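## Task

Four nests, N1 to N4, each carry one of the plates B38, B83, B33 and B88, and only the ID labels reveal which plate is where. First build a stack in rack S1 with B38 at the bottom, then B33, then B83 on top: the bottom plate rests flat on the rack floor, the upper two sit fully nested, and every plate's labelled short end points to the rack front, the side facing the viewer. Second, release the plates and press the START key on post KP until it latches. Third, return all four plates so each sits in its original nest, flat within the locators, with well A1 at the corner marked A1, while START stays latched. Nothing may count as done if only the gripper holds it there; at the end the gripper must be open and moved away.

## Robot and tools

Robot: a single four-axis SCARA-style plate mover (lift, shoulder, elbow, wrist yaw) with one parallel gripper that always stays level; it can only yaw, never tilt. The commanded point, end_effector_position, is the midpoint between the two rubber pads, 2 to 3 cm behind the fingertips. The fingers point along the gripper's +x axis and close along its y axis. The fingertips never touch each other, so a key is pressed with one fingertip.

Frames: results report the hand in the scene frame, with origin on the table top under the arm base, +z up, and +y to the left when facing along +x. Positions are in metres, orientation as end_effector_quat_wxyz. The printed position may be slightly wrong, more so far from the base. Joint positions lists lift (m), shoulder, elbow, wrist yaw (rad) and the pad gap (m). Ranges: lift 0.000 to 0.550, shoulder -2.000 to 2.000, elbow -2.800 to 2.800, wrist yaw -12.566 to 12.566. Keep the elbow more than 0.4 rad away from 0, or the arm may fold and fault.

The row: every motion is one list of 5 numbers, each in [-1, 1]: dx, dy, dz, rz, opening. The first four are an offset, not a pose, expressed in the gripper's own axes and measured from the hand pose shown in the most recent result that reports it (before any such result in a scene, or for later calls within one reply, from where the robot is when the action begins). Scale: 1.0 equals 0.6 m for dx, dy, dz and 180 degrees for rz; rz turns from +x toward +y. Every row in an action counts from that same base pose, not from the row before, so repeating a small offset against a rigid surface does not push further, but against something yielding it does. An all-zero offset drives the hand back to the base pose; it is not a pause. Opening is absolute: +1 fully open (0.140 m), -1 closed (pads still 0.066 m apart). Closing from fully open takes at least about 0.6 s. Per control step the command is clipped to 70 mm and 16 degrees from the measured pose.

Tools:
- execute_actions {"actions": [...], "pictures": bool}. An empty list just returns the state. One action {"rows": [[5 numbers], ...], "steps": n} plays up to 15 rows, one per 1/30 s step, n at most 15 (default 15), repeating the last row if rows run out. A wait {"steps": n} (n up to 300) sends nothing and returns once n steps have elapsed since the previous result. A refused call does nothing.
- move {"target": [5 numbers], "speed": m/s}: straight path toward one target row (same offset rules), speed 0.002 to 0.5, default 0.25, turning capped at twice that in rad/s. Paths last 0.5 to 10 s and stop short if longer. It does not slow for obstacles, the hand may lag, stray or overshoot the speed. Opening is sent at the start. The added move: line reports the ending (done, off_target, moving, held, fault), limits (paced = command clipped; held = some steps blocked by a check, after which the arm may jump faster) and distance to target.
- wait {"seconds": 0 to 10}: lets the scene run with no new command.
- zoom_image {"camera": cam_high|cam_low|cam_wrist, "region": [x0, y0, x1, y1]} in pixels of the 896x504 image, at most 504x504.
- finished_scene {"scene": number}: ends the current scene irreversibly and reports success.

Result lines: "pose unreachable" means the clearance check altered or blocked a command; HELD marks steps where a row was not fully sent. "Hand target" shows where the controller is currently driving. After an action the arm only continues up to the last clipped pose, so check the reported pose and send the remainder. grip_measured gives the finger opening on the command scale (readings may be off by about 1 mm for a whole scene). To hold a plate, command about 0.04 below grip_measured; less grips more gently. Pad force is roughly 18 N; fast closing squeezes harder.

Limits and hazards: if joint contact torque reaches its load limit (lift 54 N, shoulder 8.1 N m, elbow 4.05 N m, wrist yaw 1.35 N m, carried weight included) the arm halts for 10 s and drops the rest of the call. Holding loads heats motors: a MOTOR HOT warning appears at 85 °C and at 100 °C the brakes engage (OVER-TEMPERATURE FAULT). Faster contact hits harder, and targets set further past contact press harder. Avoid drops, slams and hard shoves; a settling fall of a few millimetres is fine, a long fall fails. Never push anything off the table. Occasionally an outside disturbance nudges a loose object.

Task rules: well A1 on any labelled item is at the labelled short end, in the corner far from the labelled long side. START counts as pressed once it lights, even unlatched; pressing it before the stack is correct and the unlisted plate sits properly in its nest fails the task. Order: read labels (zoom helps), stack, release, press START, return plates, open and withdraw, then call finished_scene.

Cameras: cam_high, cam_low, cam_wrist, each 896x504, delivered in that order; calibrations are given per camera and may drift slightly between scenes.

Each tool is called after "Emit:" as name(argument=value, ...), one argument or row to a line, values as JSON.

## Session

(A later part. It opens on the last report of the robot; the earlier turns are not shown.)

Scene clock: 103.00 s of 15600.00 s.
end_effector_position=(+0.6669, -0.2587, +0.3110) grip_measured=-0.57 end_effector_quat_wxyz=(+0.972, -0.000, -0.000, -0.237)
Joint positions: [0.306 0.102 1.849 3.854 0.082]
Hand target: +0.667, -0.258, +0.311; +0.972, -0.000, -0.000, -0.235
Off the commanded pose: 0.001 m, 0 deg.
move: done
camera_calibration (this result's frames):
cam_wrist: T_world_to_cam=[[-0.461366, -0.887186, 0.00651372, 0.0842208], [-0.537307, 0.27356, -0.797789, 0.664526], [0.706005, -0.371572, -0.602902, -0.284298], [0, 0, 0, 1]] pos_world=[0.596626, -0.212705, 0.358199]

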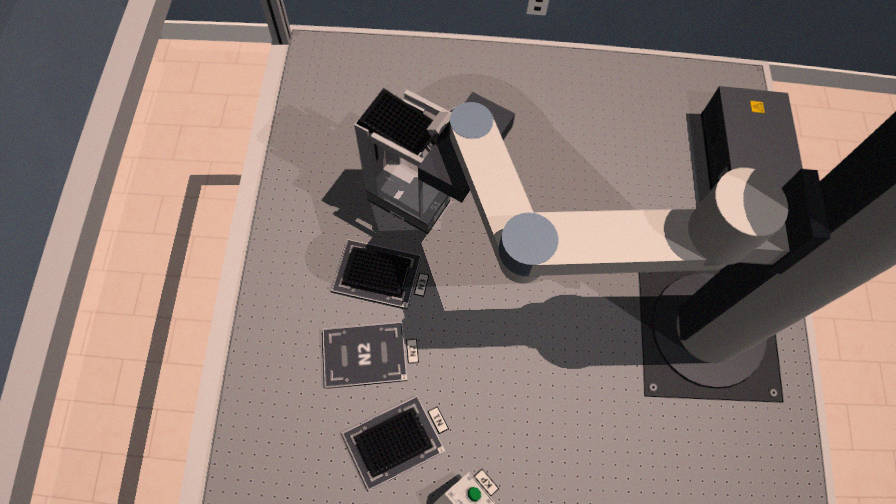

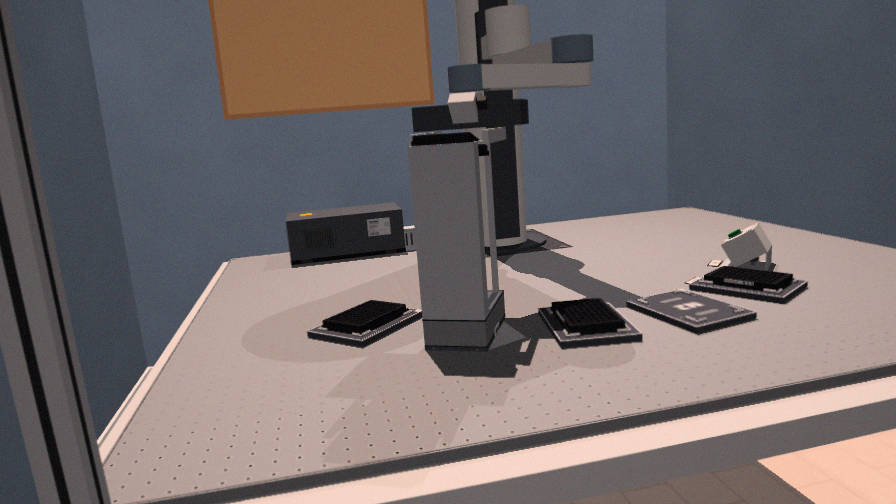

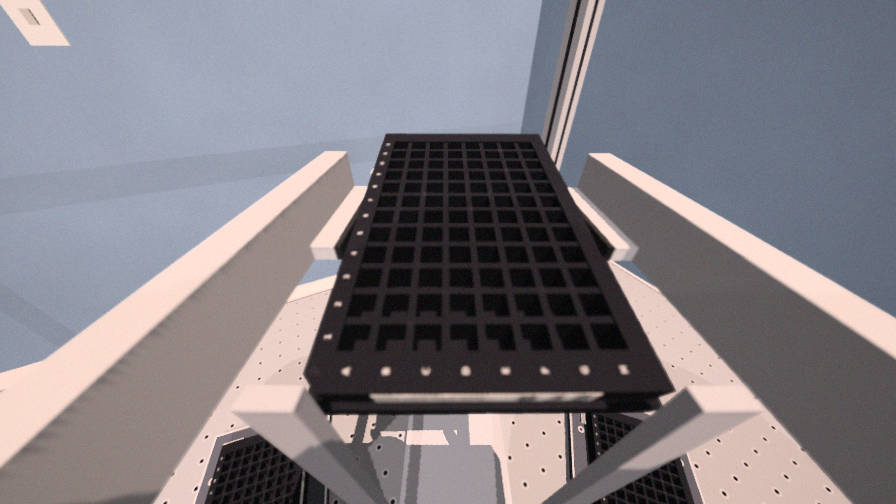

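Emit:
move(
  target=[0,0,0.035,0,-0.62],
  speed=0.02,
)

Emit:
move(
  target=[-0.01,0,0,0,-0.62],
  speed=0.02,
)

Emit:
move(
  target=[0,0,-0.02,0,-0.62],
  speed=0.01,
)

Scene clock: 108.63 s of 15600.00 s.
end_effector_position=(+0.6668, -0.2588, +0.3320) grip_measured=-0.57 end_effector_quat_wxyz=(+0.971, -0.000, -0.000, -0.237)
Joint positions: [0.327 0.102 1.849 3.854 0.082]
Hand target: +0.667, -0.259, +0.332; +0.972, -0.000, -0.000, -0.237
Off the commanded pose: 0.000 m, 0 deg.
After step 90, 1.37 s passed at rest.
move: done
camera_calibration (this result's frames):
cam_wrist: T_world_to_cam=[[-0.461624, -0.887052, 0.00651372, 0.0841701], [-0.537227, 0.273716, -0.797789, 0.681285], [0.705897, -0.371778, -0.602902, -0.271595], [0, 0, 0, 1]] pos_world=[0.596578, -0.212788, 0.379228]

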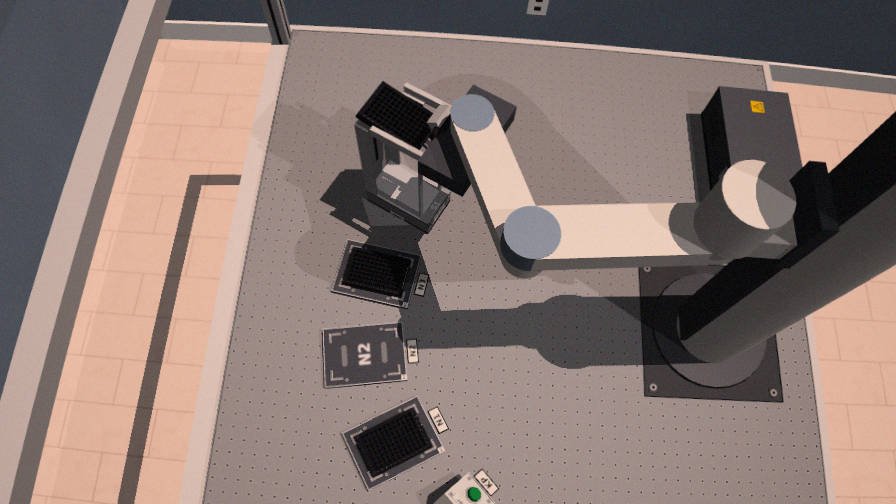

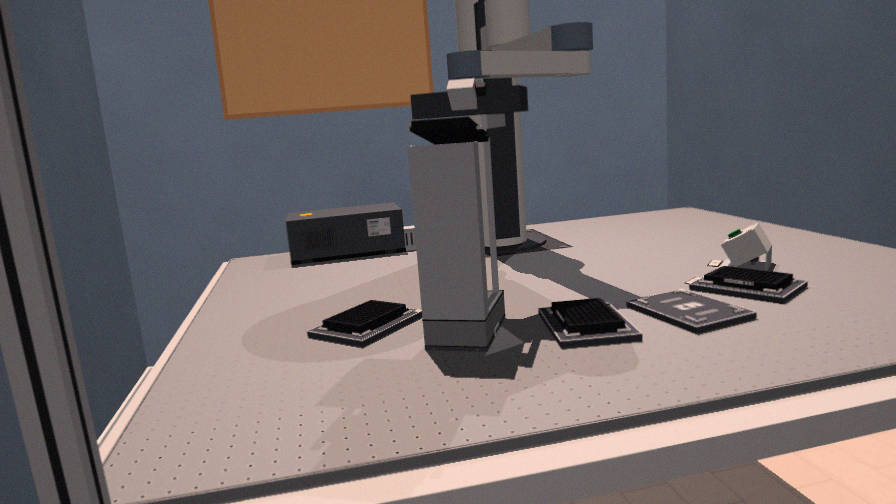

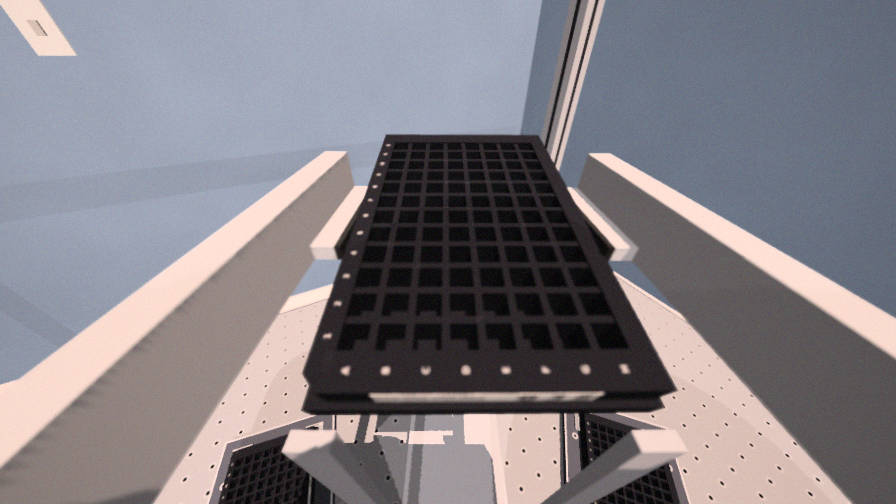

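Scene clock: 109.33 s of 15600.00 s.
end_effector_position=(+0.6622, -0.2565, +0.3321) grip_measured=-0.57 end_effector_quat_wxyz=(+0.971, -0.000, -0.000, -0.238)
Joint positions: [0.327 0.117 1.816 3.869 0.082]
Hand target: +0.662, -0.256, +0.332; +0.971, -0.000, -0.000, -0.237
Off the commanded pose: 0.001 m, 0 deg.
move: done
camera_calibration (this result's frames):
cam_wrist: T_world_to_cam=[[-0.46379, -0.885921, 0.00651372, 0.0858513], [-0.536557, 0.275028, -0.797789, 0.678134], [0.704986, -0.373501, -0.602902, -0.26724], [0, 0, 0, 1]] pos_world=[0.592075, -0.210263, 0.379329]

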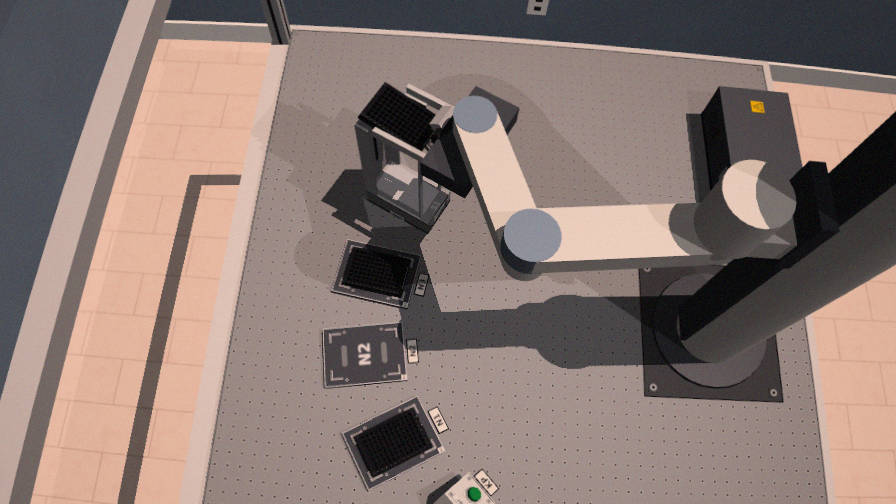

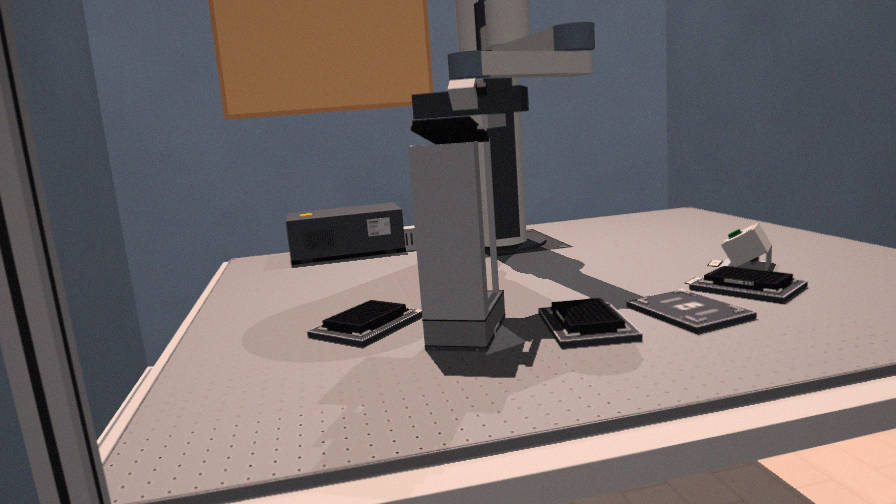

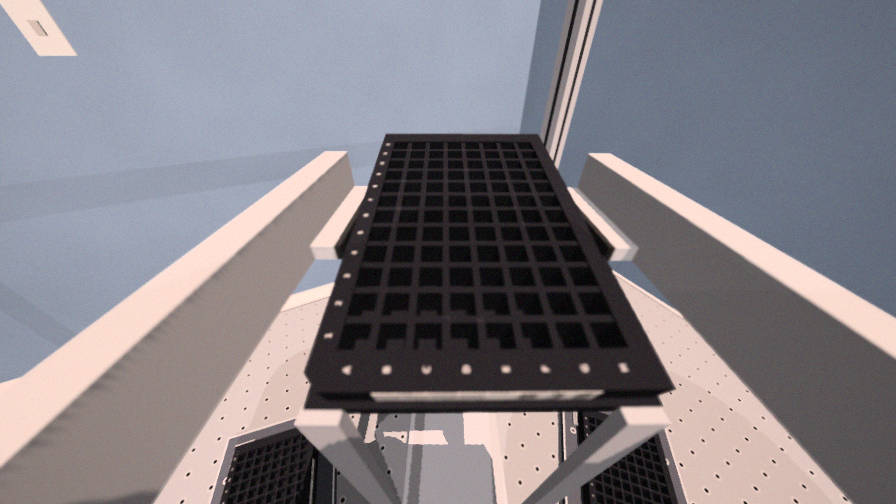

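Scene clock: 110.77 s of 15600.00 s.
end_effector_position=(+0.6630, -0.2562, +0.3203) grip_measured=-0.57 end_effector_quat_wxyz=(+0.971, -0.000, -0.000, -0.238)
Joint positions: [0.315 0.116 1.82  3.867 0.082]
Hand target: +0.662, -0.256, +0.320; +0.971, -0.000, -0.000, -0.238
Off the commanded pose: 0.001 m, 0 deg.
move: done
camera_calibration (this result's frames):
cam_wrist: T_world_to_cam=[[-0.46245, -0.886621, 0.00651372, 0.0854265], [-0.536972, 0.274217, -0.797789, 0.669155], [0.70555, -0.372435, -0.602902, -0.274961], [0, 0, 0, 1]] pos_world=[0.592822, -0.210158, 0.367513]

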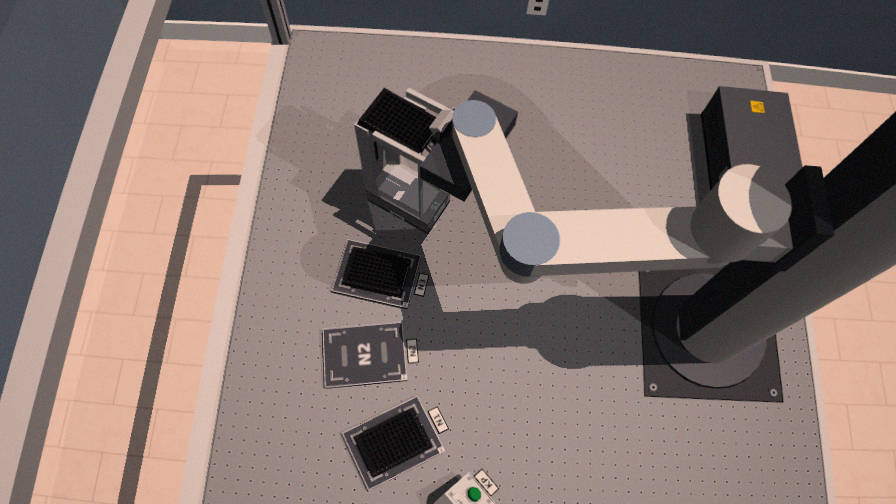

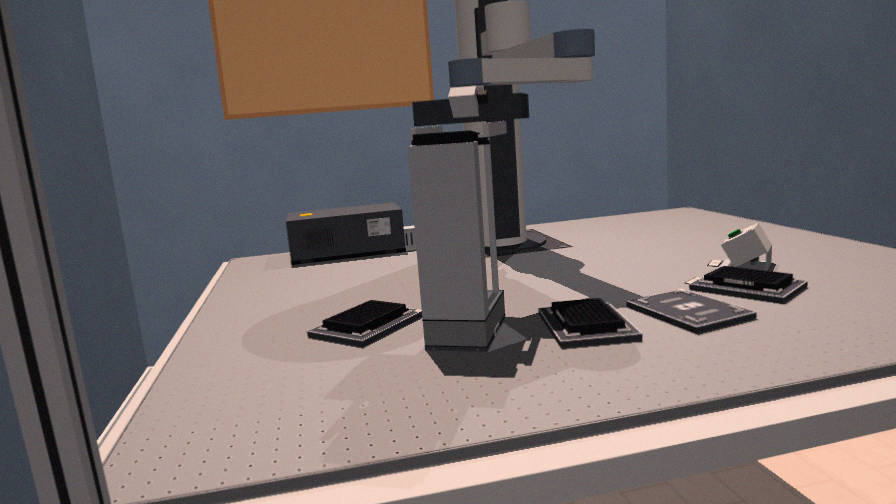

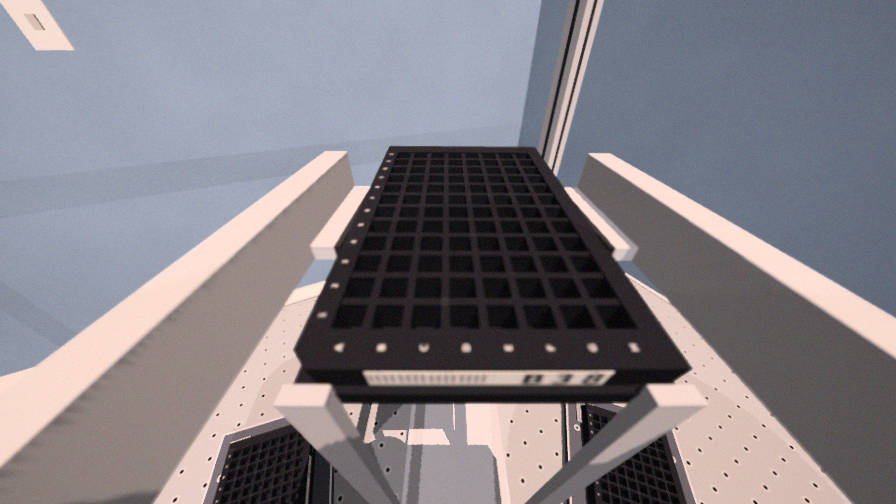

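Emit:
move(
  target=[0,0,-0.012,0,-0.62],
  speed=0.008,
)

Emit:
zoom_image(
  camera="cam_wrist",
  region=[340,110,600,220],
)

Scene clock: 114.93 s of 15600.00 s.
end_effector_position=(+0.6632, -0.2564, +0.3132) grip_measured=-0.57 end_effector_quat_wxyz=(+0.971, -0.000, -0.000, -0.238)
Joint positions: [0.308 0.116 1.821 3.866 0.082]
Hand target: +0.663, -0.256, +0.313; +0.971, -0.000, -0.000, -0.238
Off the commanded pose: 0.000 m, 0 deg.
After step 90, 0.03 s passed at rest.
move: done
camera_calibration (this result's frames):
cam_wrist: T_world_to_cam=[[-0.462803, -0.886437, 0.00651372, 0.0857258], [-0.536863, 0.27443, -0.797789, 0.663569], [0.705402, -0.372716, -0.602902, -0.279376], [0, 0, 0, 1]] pos_world=[0.592992, -0.210241, 0.360393]

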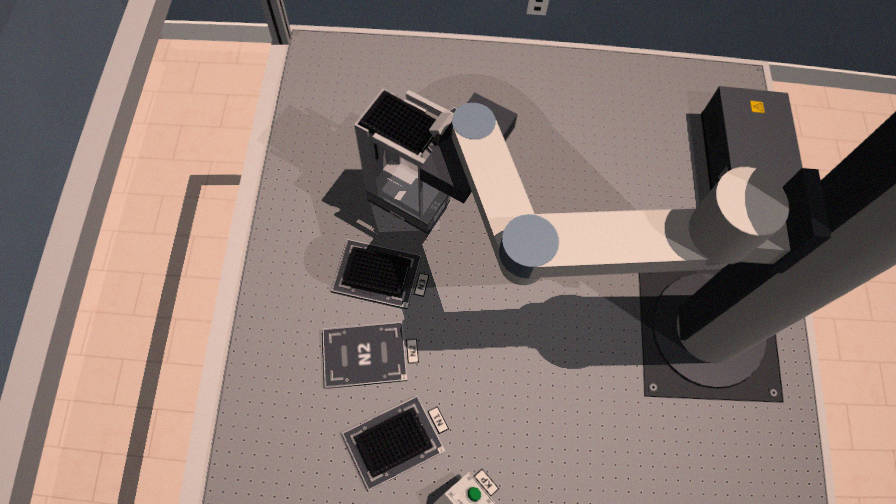

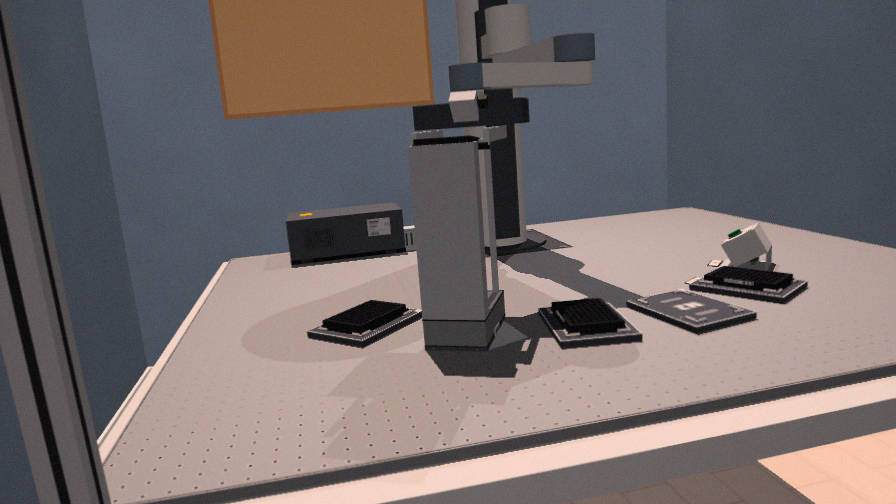

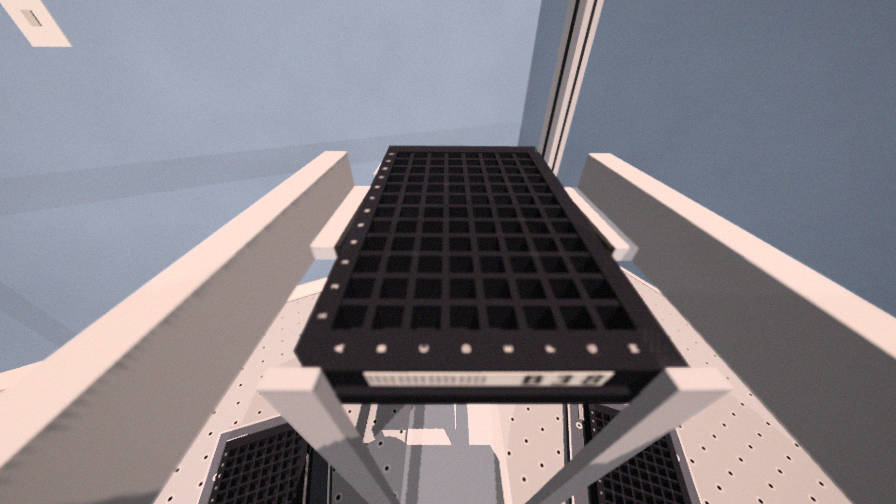

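Region (340, 110, 600, 220) of cam_wrist's 896x504 image, scaled by 1.938, with more detail than that image has; it fills the top 213 rows of this view, and the rest is white.

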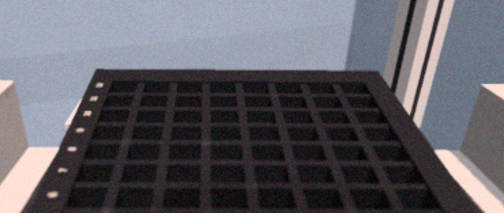

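It's going in.

Emit:
move(
  target=[0,0,-0.06,0,-0.62],
  speed=0.015,
)

Scene clock: 121.47 s of 15600.00 s.
end_effector_position=(+0.6633, -0.2564, +0.2772) grip_measured=-0.57 end_effector_quat_wxyz=(+0.971, -0.000, -0.000, -0.238)
Joint positions: [0.272 0.116 1.821 3.866 0.082]
Hand target: +0.663, -0.256, +0.277; +0.971, -0.000, -0.000, -0.238
Off the commanded pose: 0.000 m, 0 deg.
After step 90, 0.90 s passed at rest.
move: done
camera_calibration (this result's frames):
cam_wrist: T_world_to_cam=[[-0.462895, -0.886389, 0.00651372, 0.0860274], [-0.536834, 0.274486, -0.797789, 0.634901], [0.705363, -0.372789, -0.602902, -0.301151], [0, 0, 0, 1]] pos_world=[0.593079, -0.210283, 0.324392]

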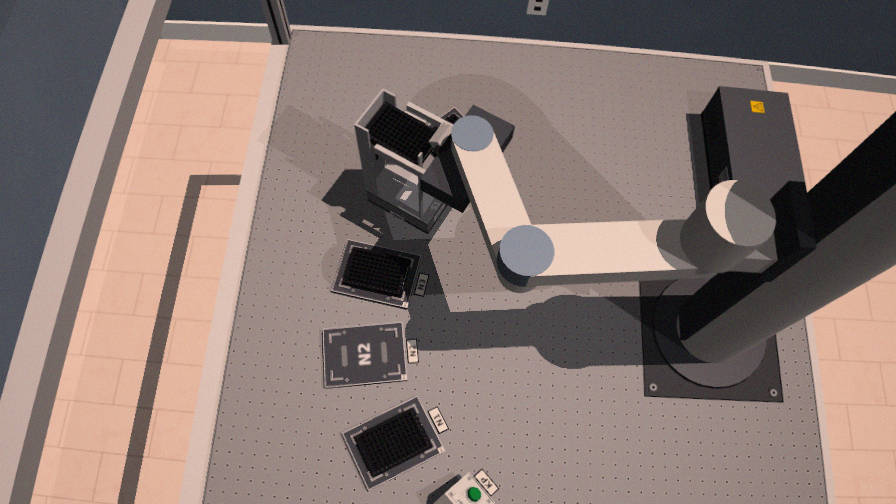

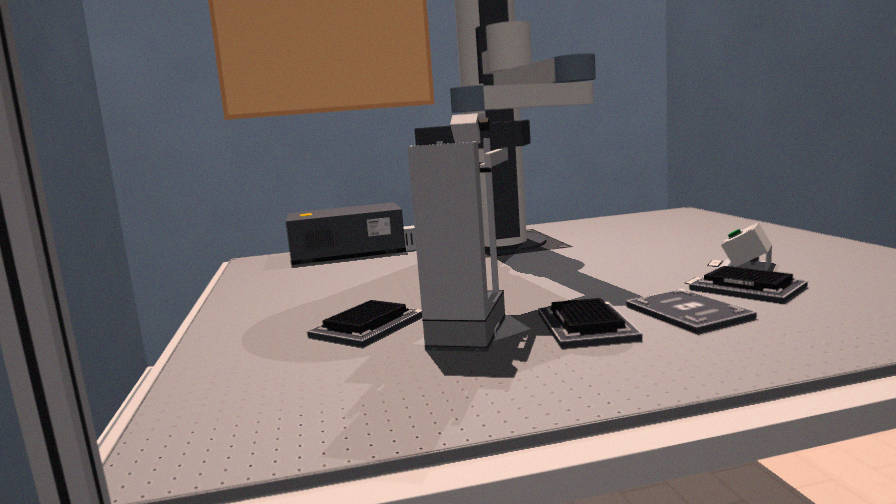

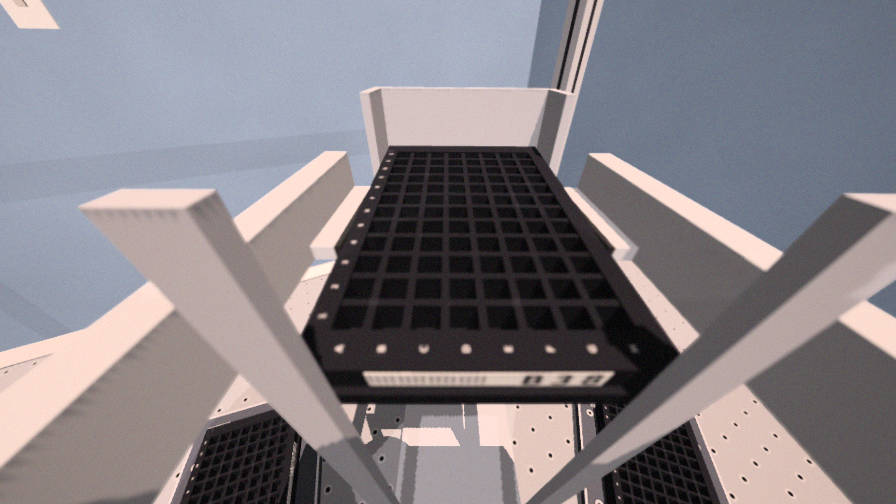

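Emit:
move(
  target=[0,0,-0.31,0,-0.62],
  speed=0.05,
)

Scene clock: 128.30 s of 15600.00 s.
end_effector_position=(+0.6633, -0.2564, +0.0911) grip_measured=-0.57 end_effector_quat_wxyz=(+0.971, -0.000, -0.000, -0.238)
Joint positions: [0.086 0.116 1.822 3.866 0.082]
Hand target: +0.663, -0.256, +0.091; +0.971, -0.000, -0.000, -0.238
Off the commanded pose: 0.000 m, 0 deg.
move: done
camera_calibration (this result's frames):
cam_wrist: T_world_to_cam=[[-0.462954, -0.886358, 0.00651372, 0.0872888], [-0.536816, 0.274522, -0.797789, 0.486468], [0.705338, -0.372836, -0.602902, -0.413373], [0, 0, 0, 1]] pos_world=[0.593123, -0.210297, 0.138307]

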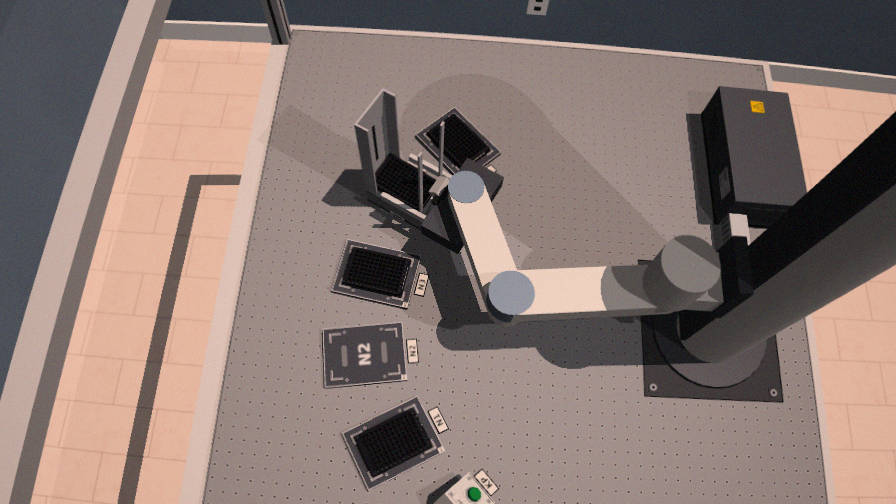

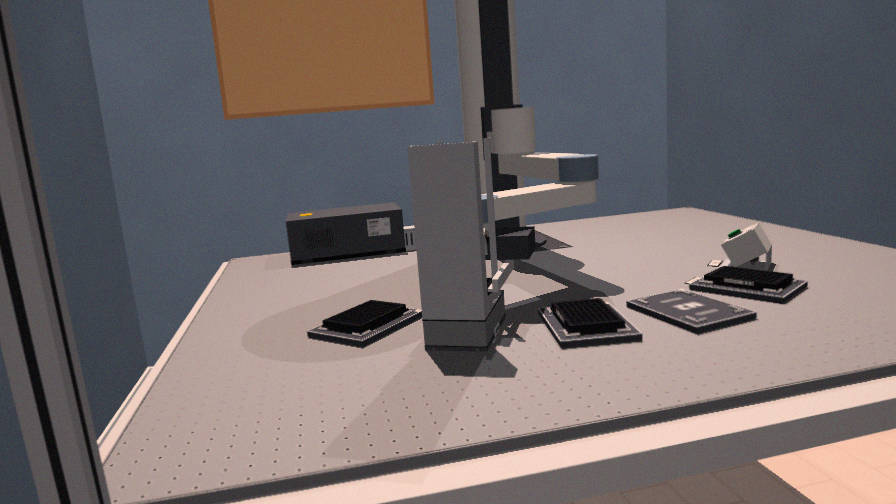

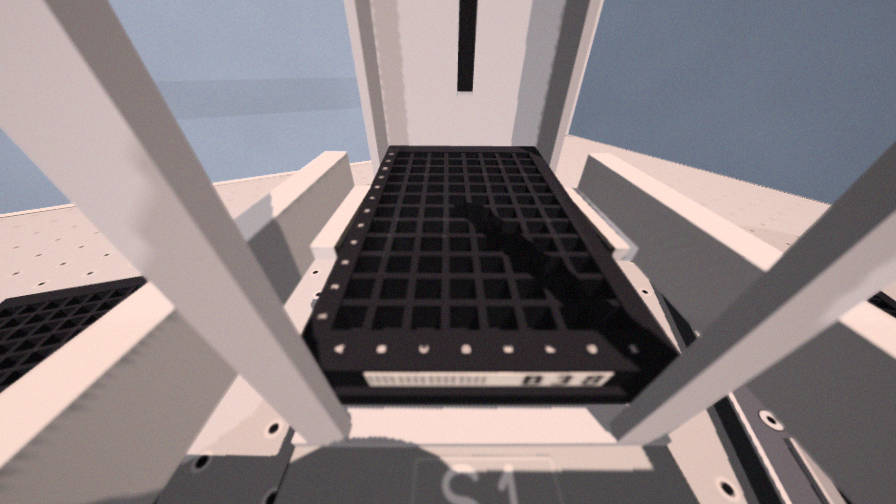

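Emit:
move(
  target=[0,0,-0.03,0,-0.62],
  speed=0.01,
)

Scene clock: 132.73 s of 15600.00 s.
end_effector_position=(+0.6635, -0.2565, +0.0739) grip_measured=-0.57 end_effector_quat_wxyz=(+0.971, -0.000, -0.000, -0.238)
Joint positions: [0.069 0.115 1.823 3.865 0.082]
Hand target: +0.663, -0.256, +0.073; +0.971, -0.000, -0.000, -0.238
Off the commanded pose: 0.001 m, 0 deg.
move: done
camera_calibration (this result's frames):
cam_wrist: T_world_to_cam=[[-0.462791, -0.886443, 0.00651372, 0.0872958], [-0.536866, 0.274423, -0.797789, 0.472914], [0.705407, -0.372707, -0.602902, -0.423961], [0, 0, 0, 1]] pos_world=[0.593356, -0.210409, 0.12111]

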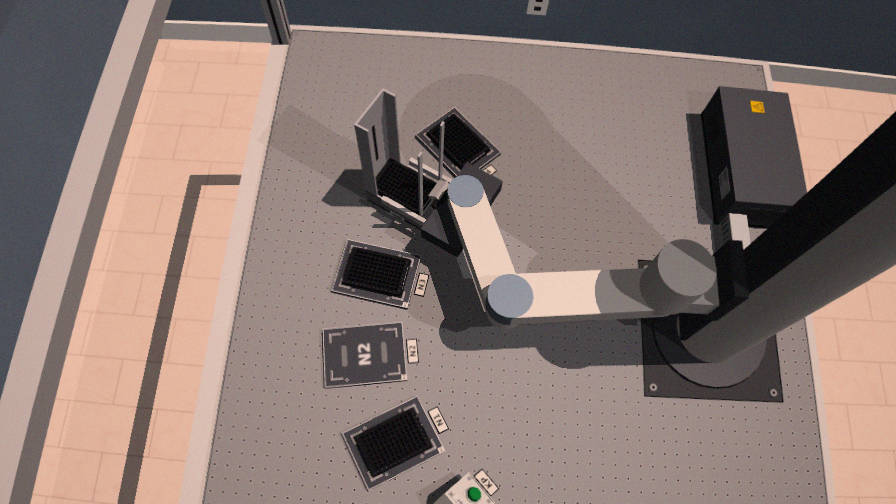

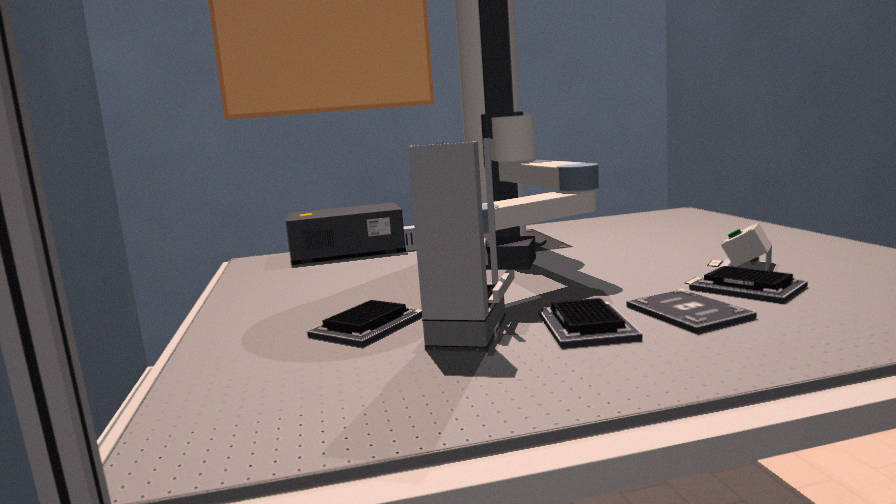

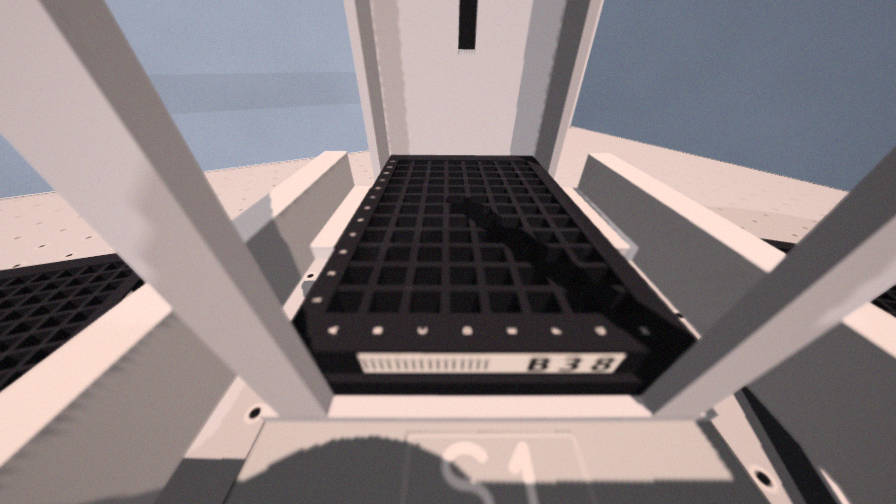

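Emit:
move(
  target=[0,0,0.002,0,0.1],
)

Emit:
move(
  target=[-0.25,0,0.03,0,0.1],
)

Emit:
move(
  target=[-0.181,0.761,-0.045,0.303,0.1],
)

Scene clock: 140.03 s of 15600.00 s.
end_effector_position=(+0.6635, -0.2566, +0.0750) grip_measured=+0.10 end_effector_quat_wxyz=(+0.971, -0.000, -0.000, -0.238)
Joint positions: [0.07  0.115 1.823 3.865 0.107]
Hand target: +0.664, -0.257, +0.075; +0.971, -0.000, -0.000, -0.238
Off the commanded pose: 0.000 m, 0 deg.
After step 90, 3.60 s passed at rest.
move: done
camera_calibration (this result's frames):
cam_wrist: T_world_to_cam=[[-0.462854, -0.886411, 0.00651372, 0.0872719], [-0.536847, 0.274461, -0.797789, 0.473829], [0.705381, -0.372756, -0.602902, -0.423285], [0, 0, 0, 1]] pos_world=[0.593344, -0.210471, 0.122248]

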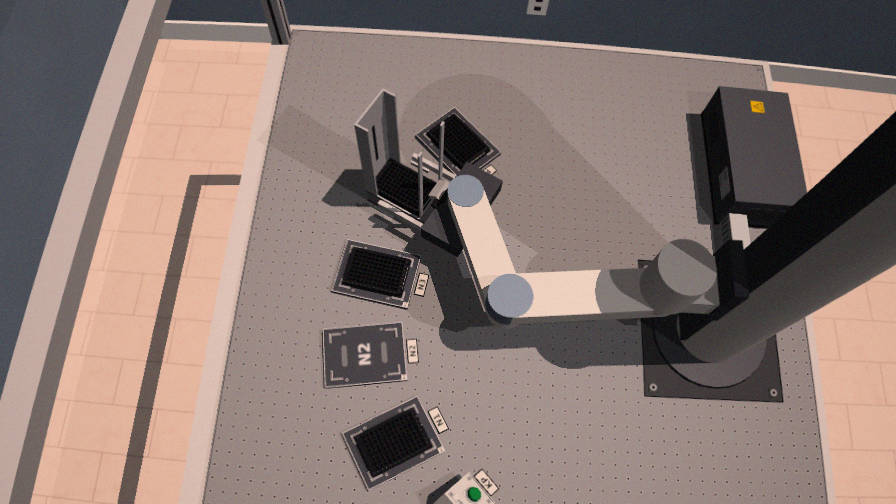

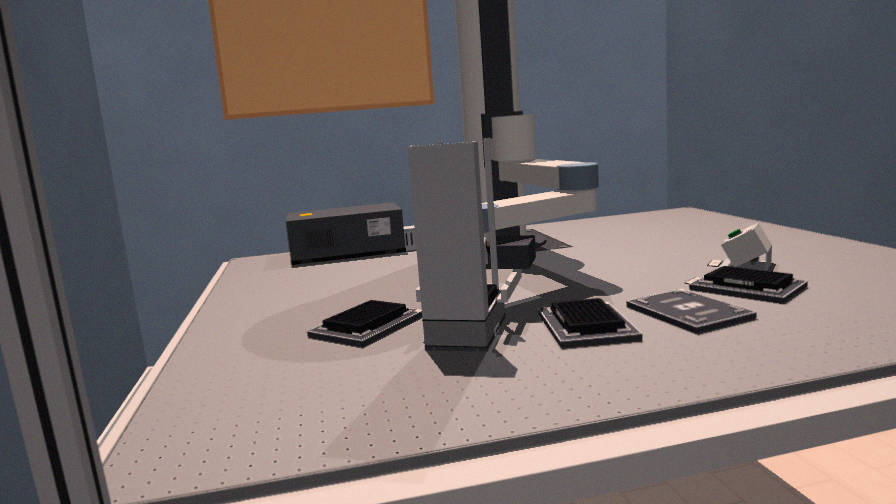

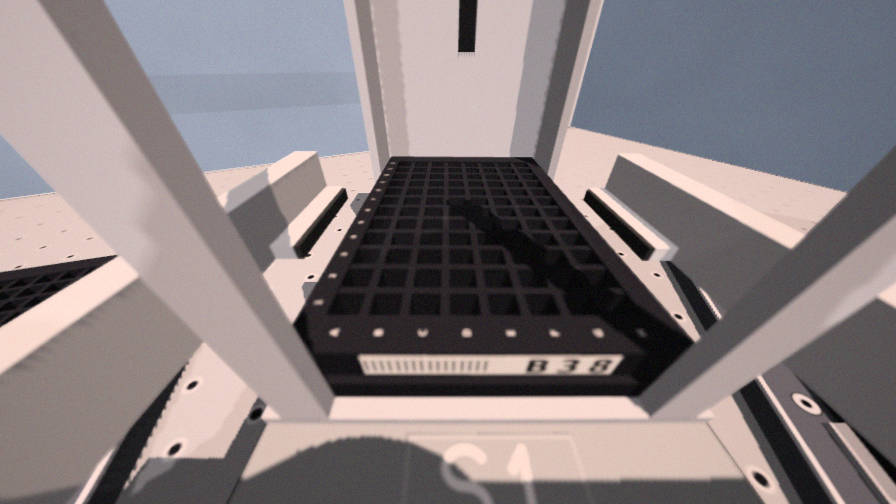

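Scene clock: 141.07 s of 15600.00 s.
end_effector_position=(+0.5304, -0.1873, +0.0930) grip_measured=+0.10 end_effector_quat_wxyz=(+0.971, -0.000, -0.000, -0.238)
Joint positions: [0.088 0.428 1.045 4.33  0.107]
Hand target: +0.530, -0.187, +0.093; +0.971, -0.000, -0.000, -0.238
Off the commanded pose: 0.000 m, 0 deg.
move: done
camera_calibration (this result's frames):
cam_wrist: T_world_to_cam=[[-0.463032, -0.886318, 0.00651372, 0.0870552], [-0.536792, 0.274569, -0.797789, 0.397727], [0.705306, -0.372898, -0.602902, -0.292741], [0, 0, 0, 1]] pos_world=[0.460278, -0.141207, 0.14024]

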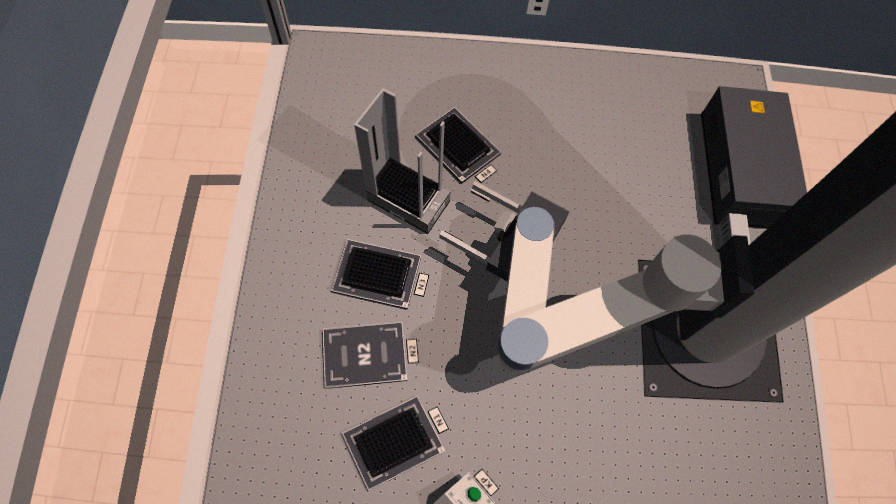

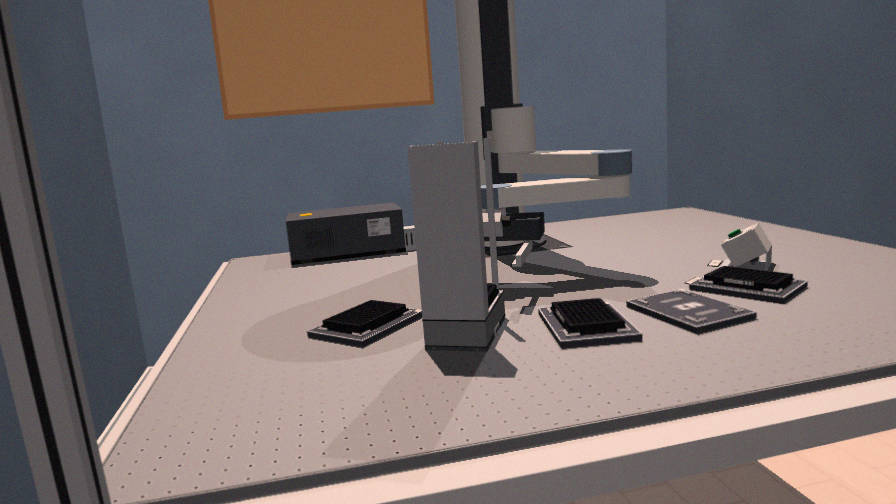

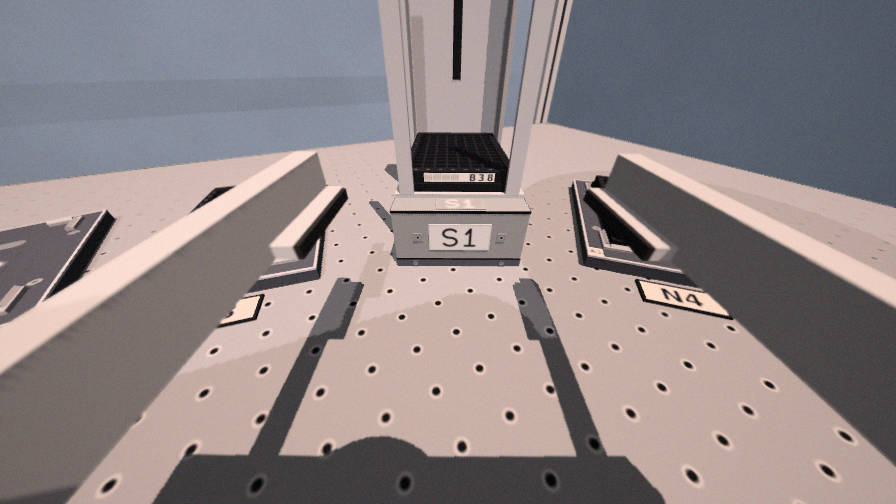

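Scene clock: 143.37 s of 15600.00 s.
end_effector_position=(+0.6450, +0.2680, +0.0661) grip_measured=+0.10 end_effector_quat_wxyz=(+0.972, -0.000, -0.000, +0.234)
Joint positions: [0.061 1.163 1.758 3.835 0.107]
Hand target: +0.645, +0.268, +0.066; +0.972, -0.000, -0.000, +0.234
Off the commanded pose: 0.000 m, 0 deg.
move: done
camera_calibration (this result's frames):
cam_wrist: T_world_to_cam=[[0.453769, -0.891095, 0.00651372, -0.0461909], [-0.534908, -0.278221, -0.797789, 0.4596], [0.712718, 0.358528, -0.602902, -0.420776], [0, 0, 0, 1]] pos_world=[0.566699, 0.23757, 0.113278]

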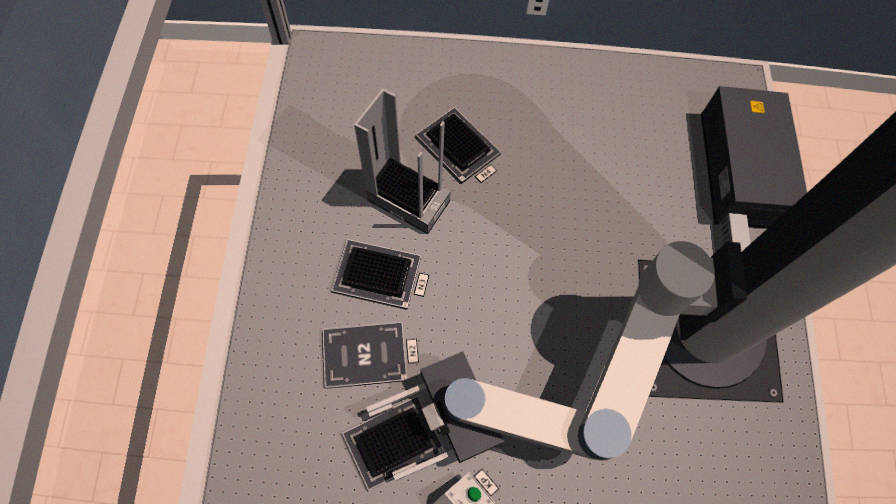

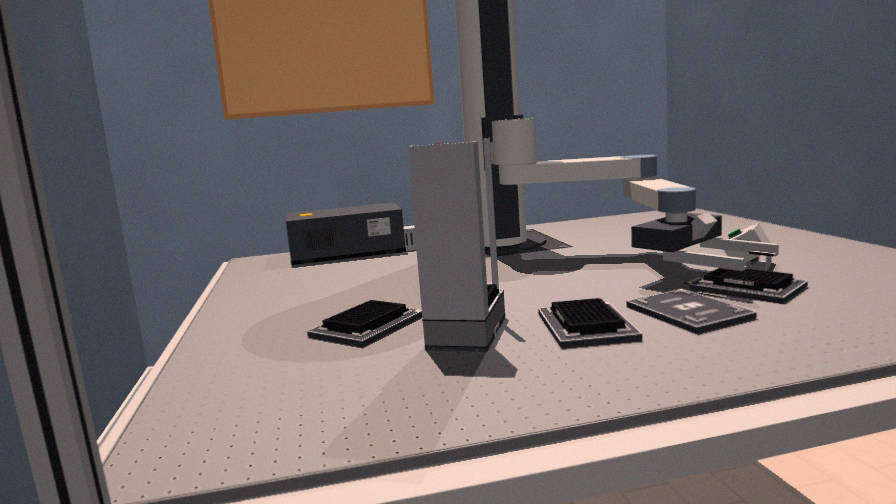

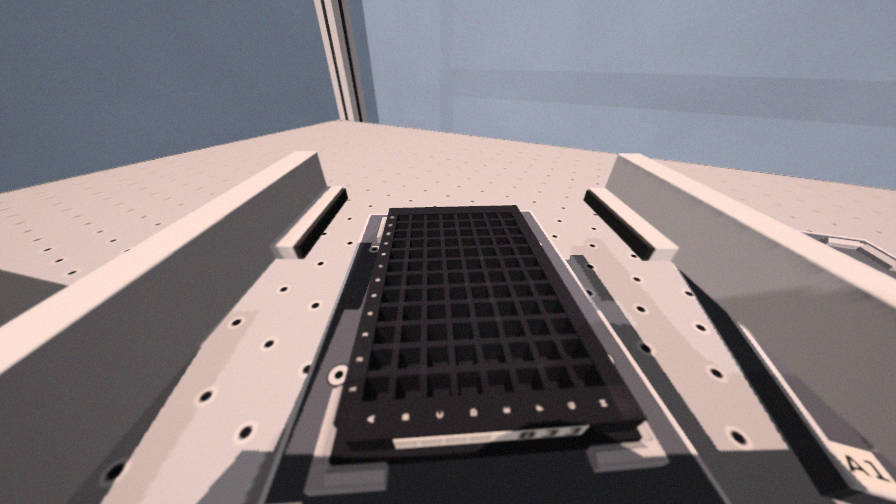

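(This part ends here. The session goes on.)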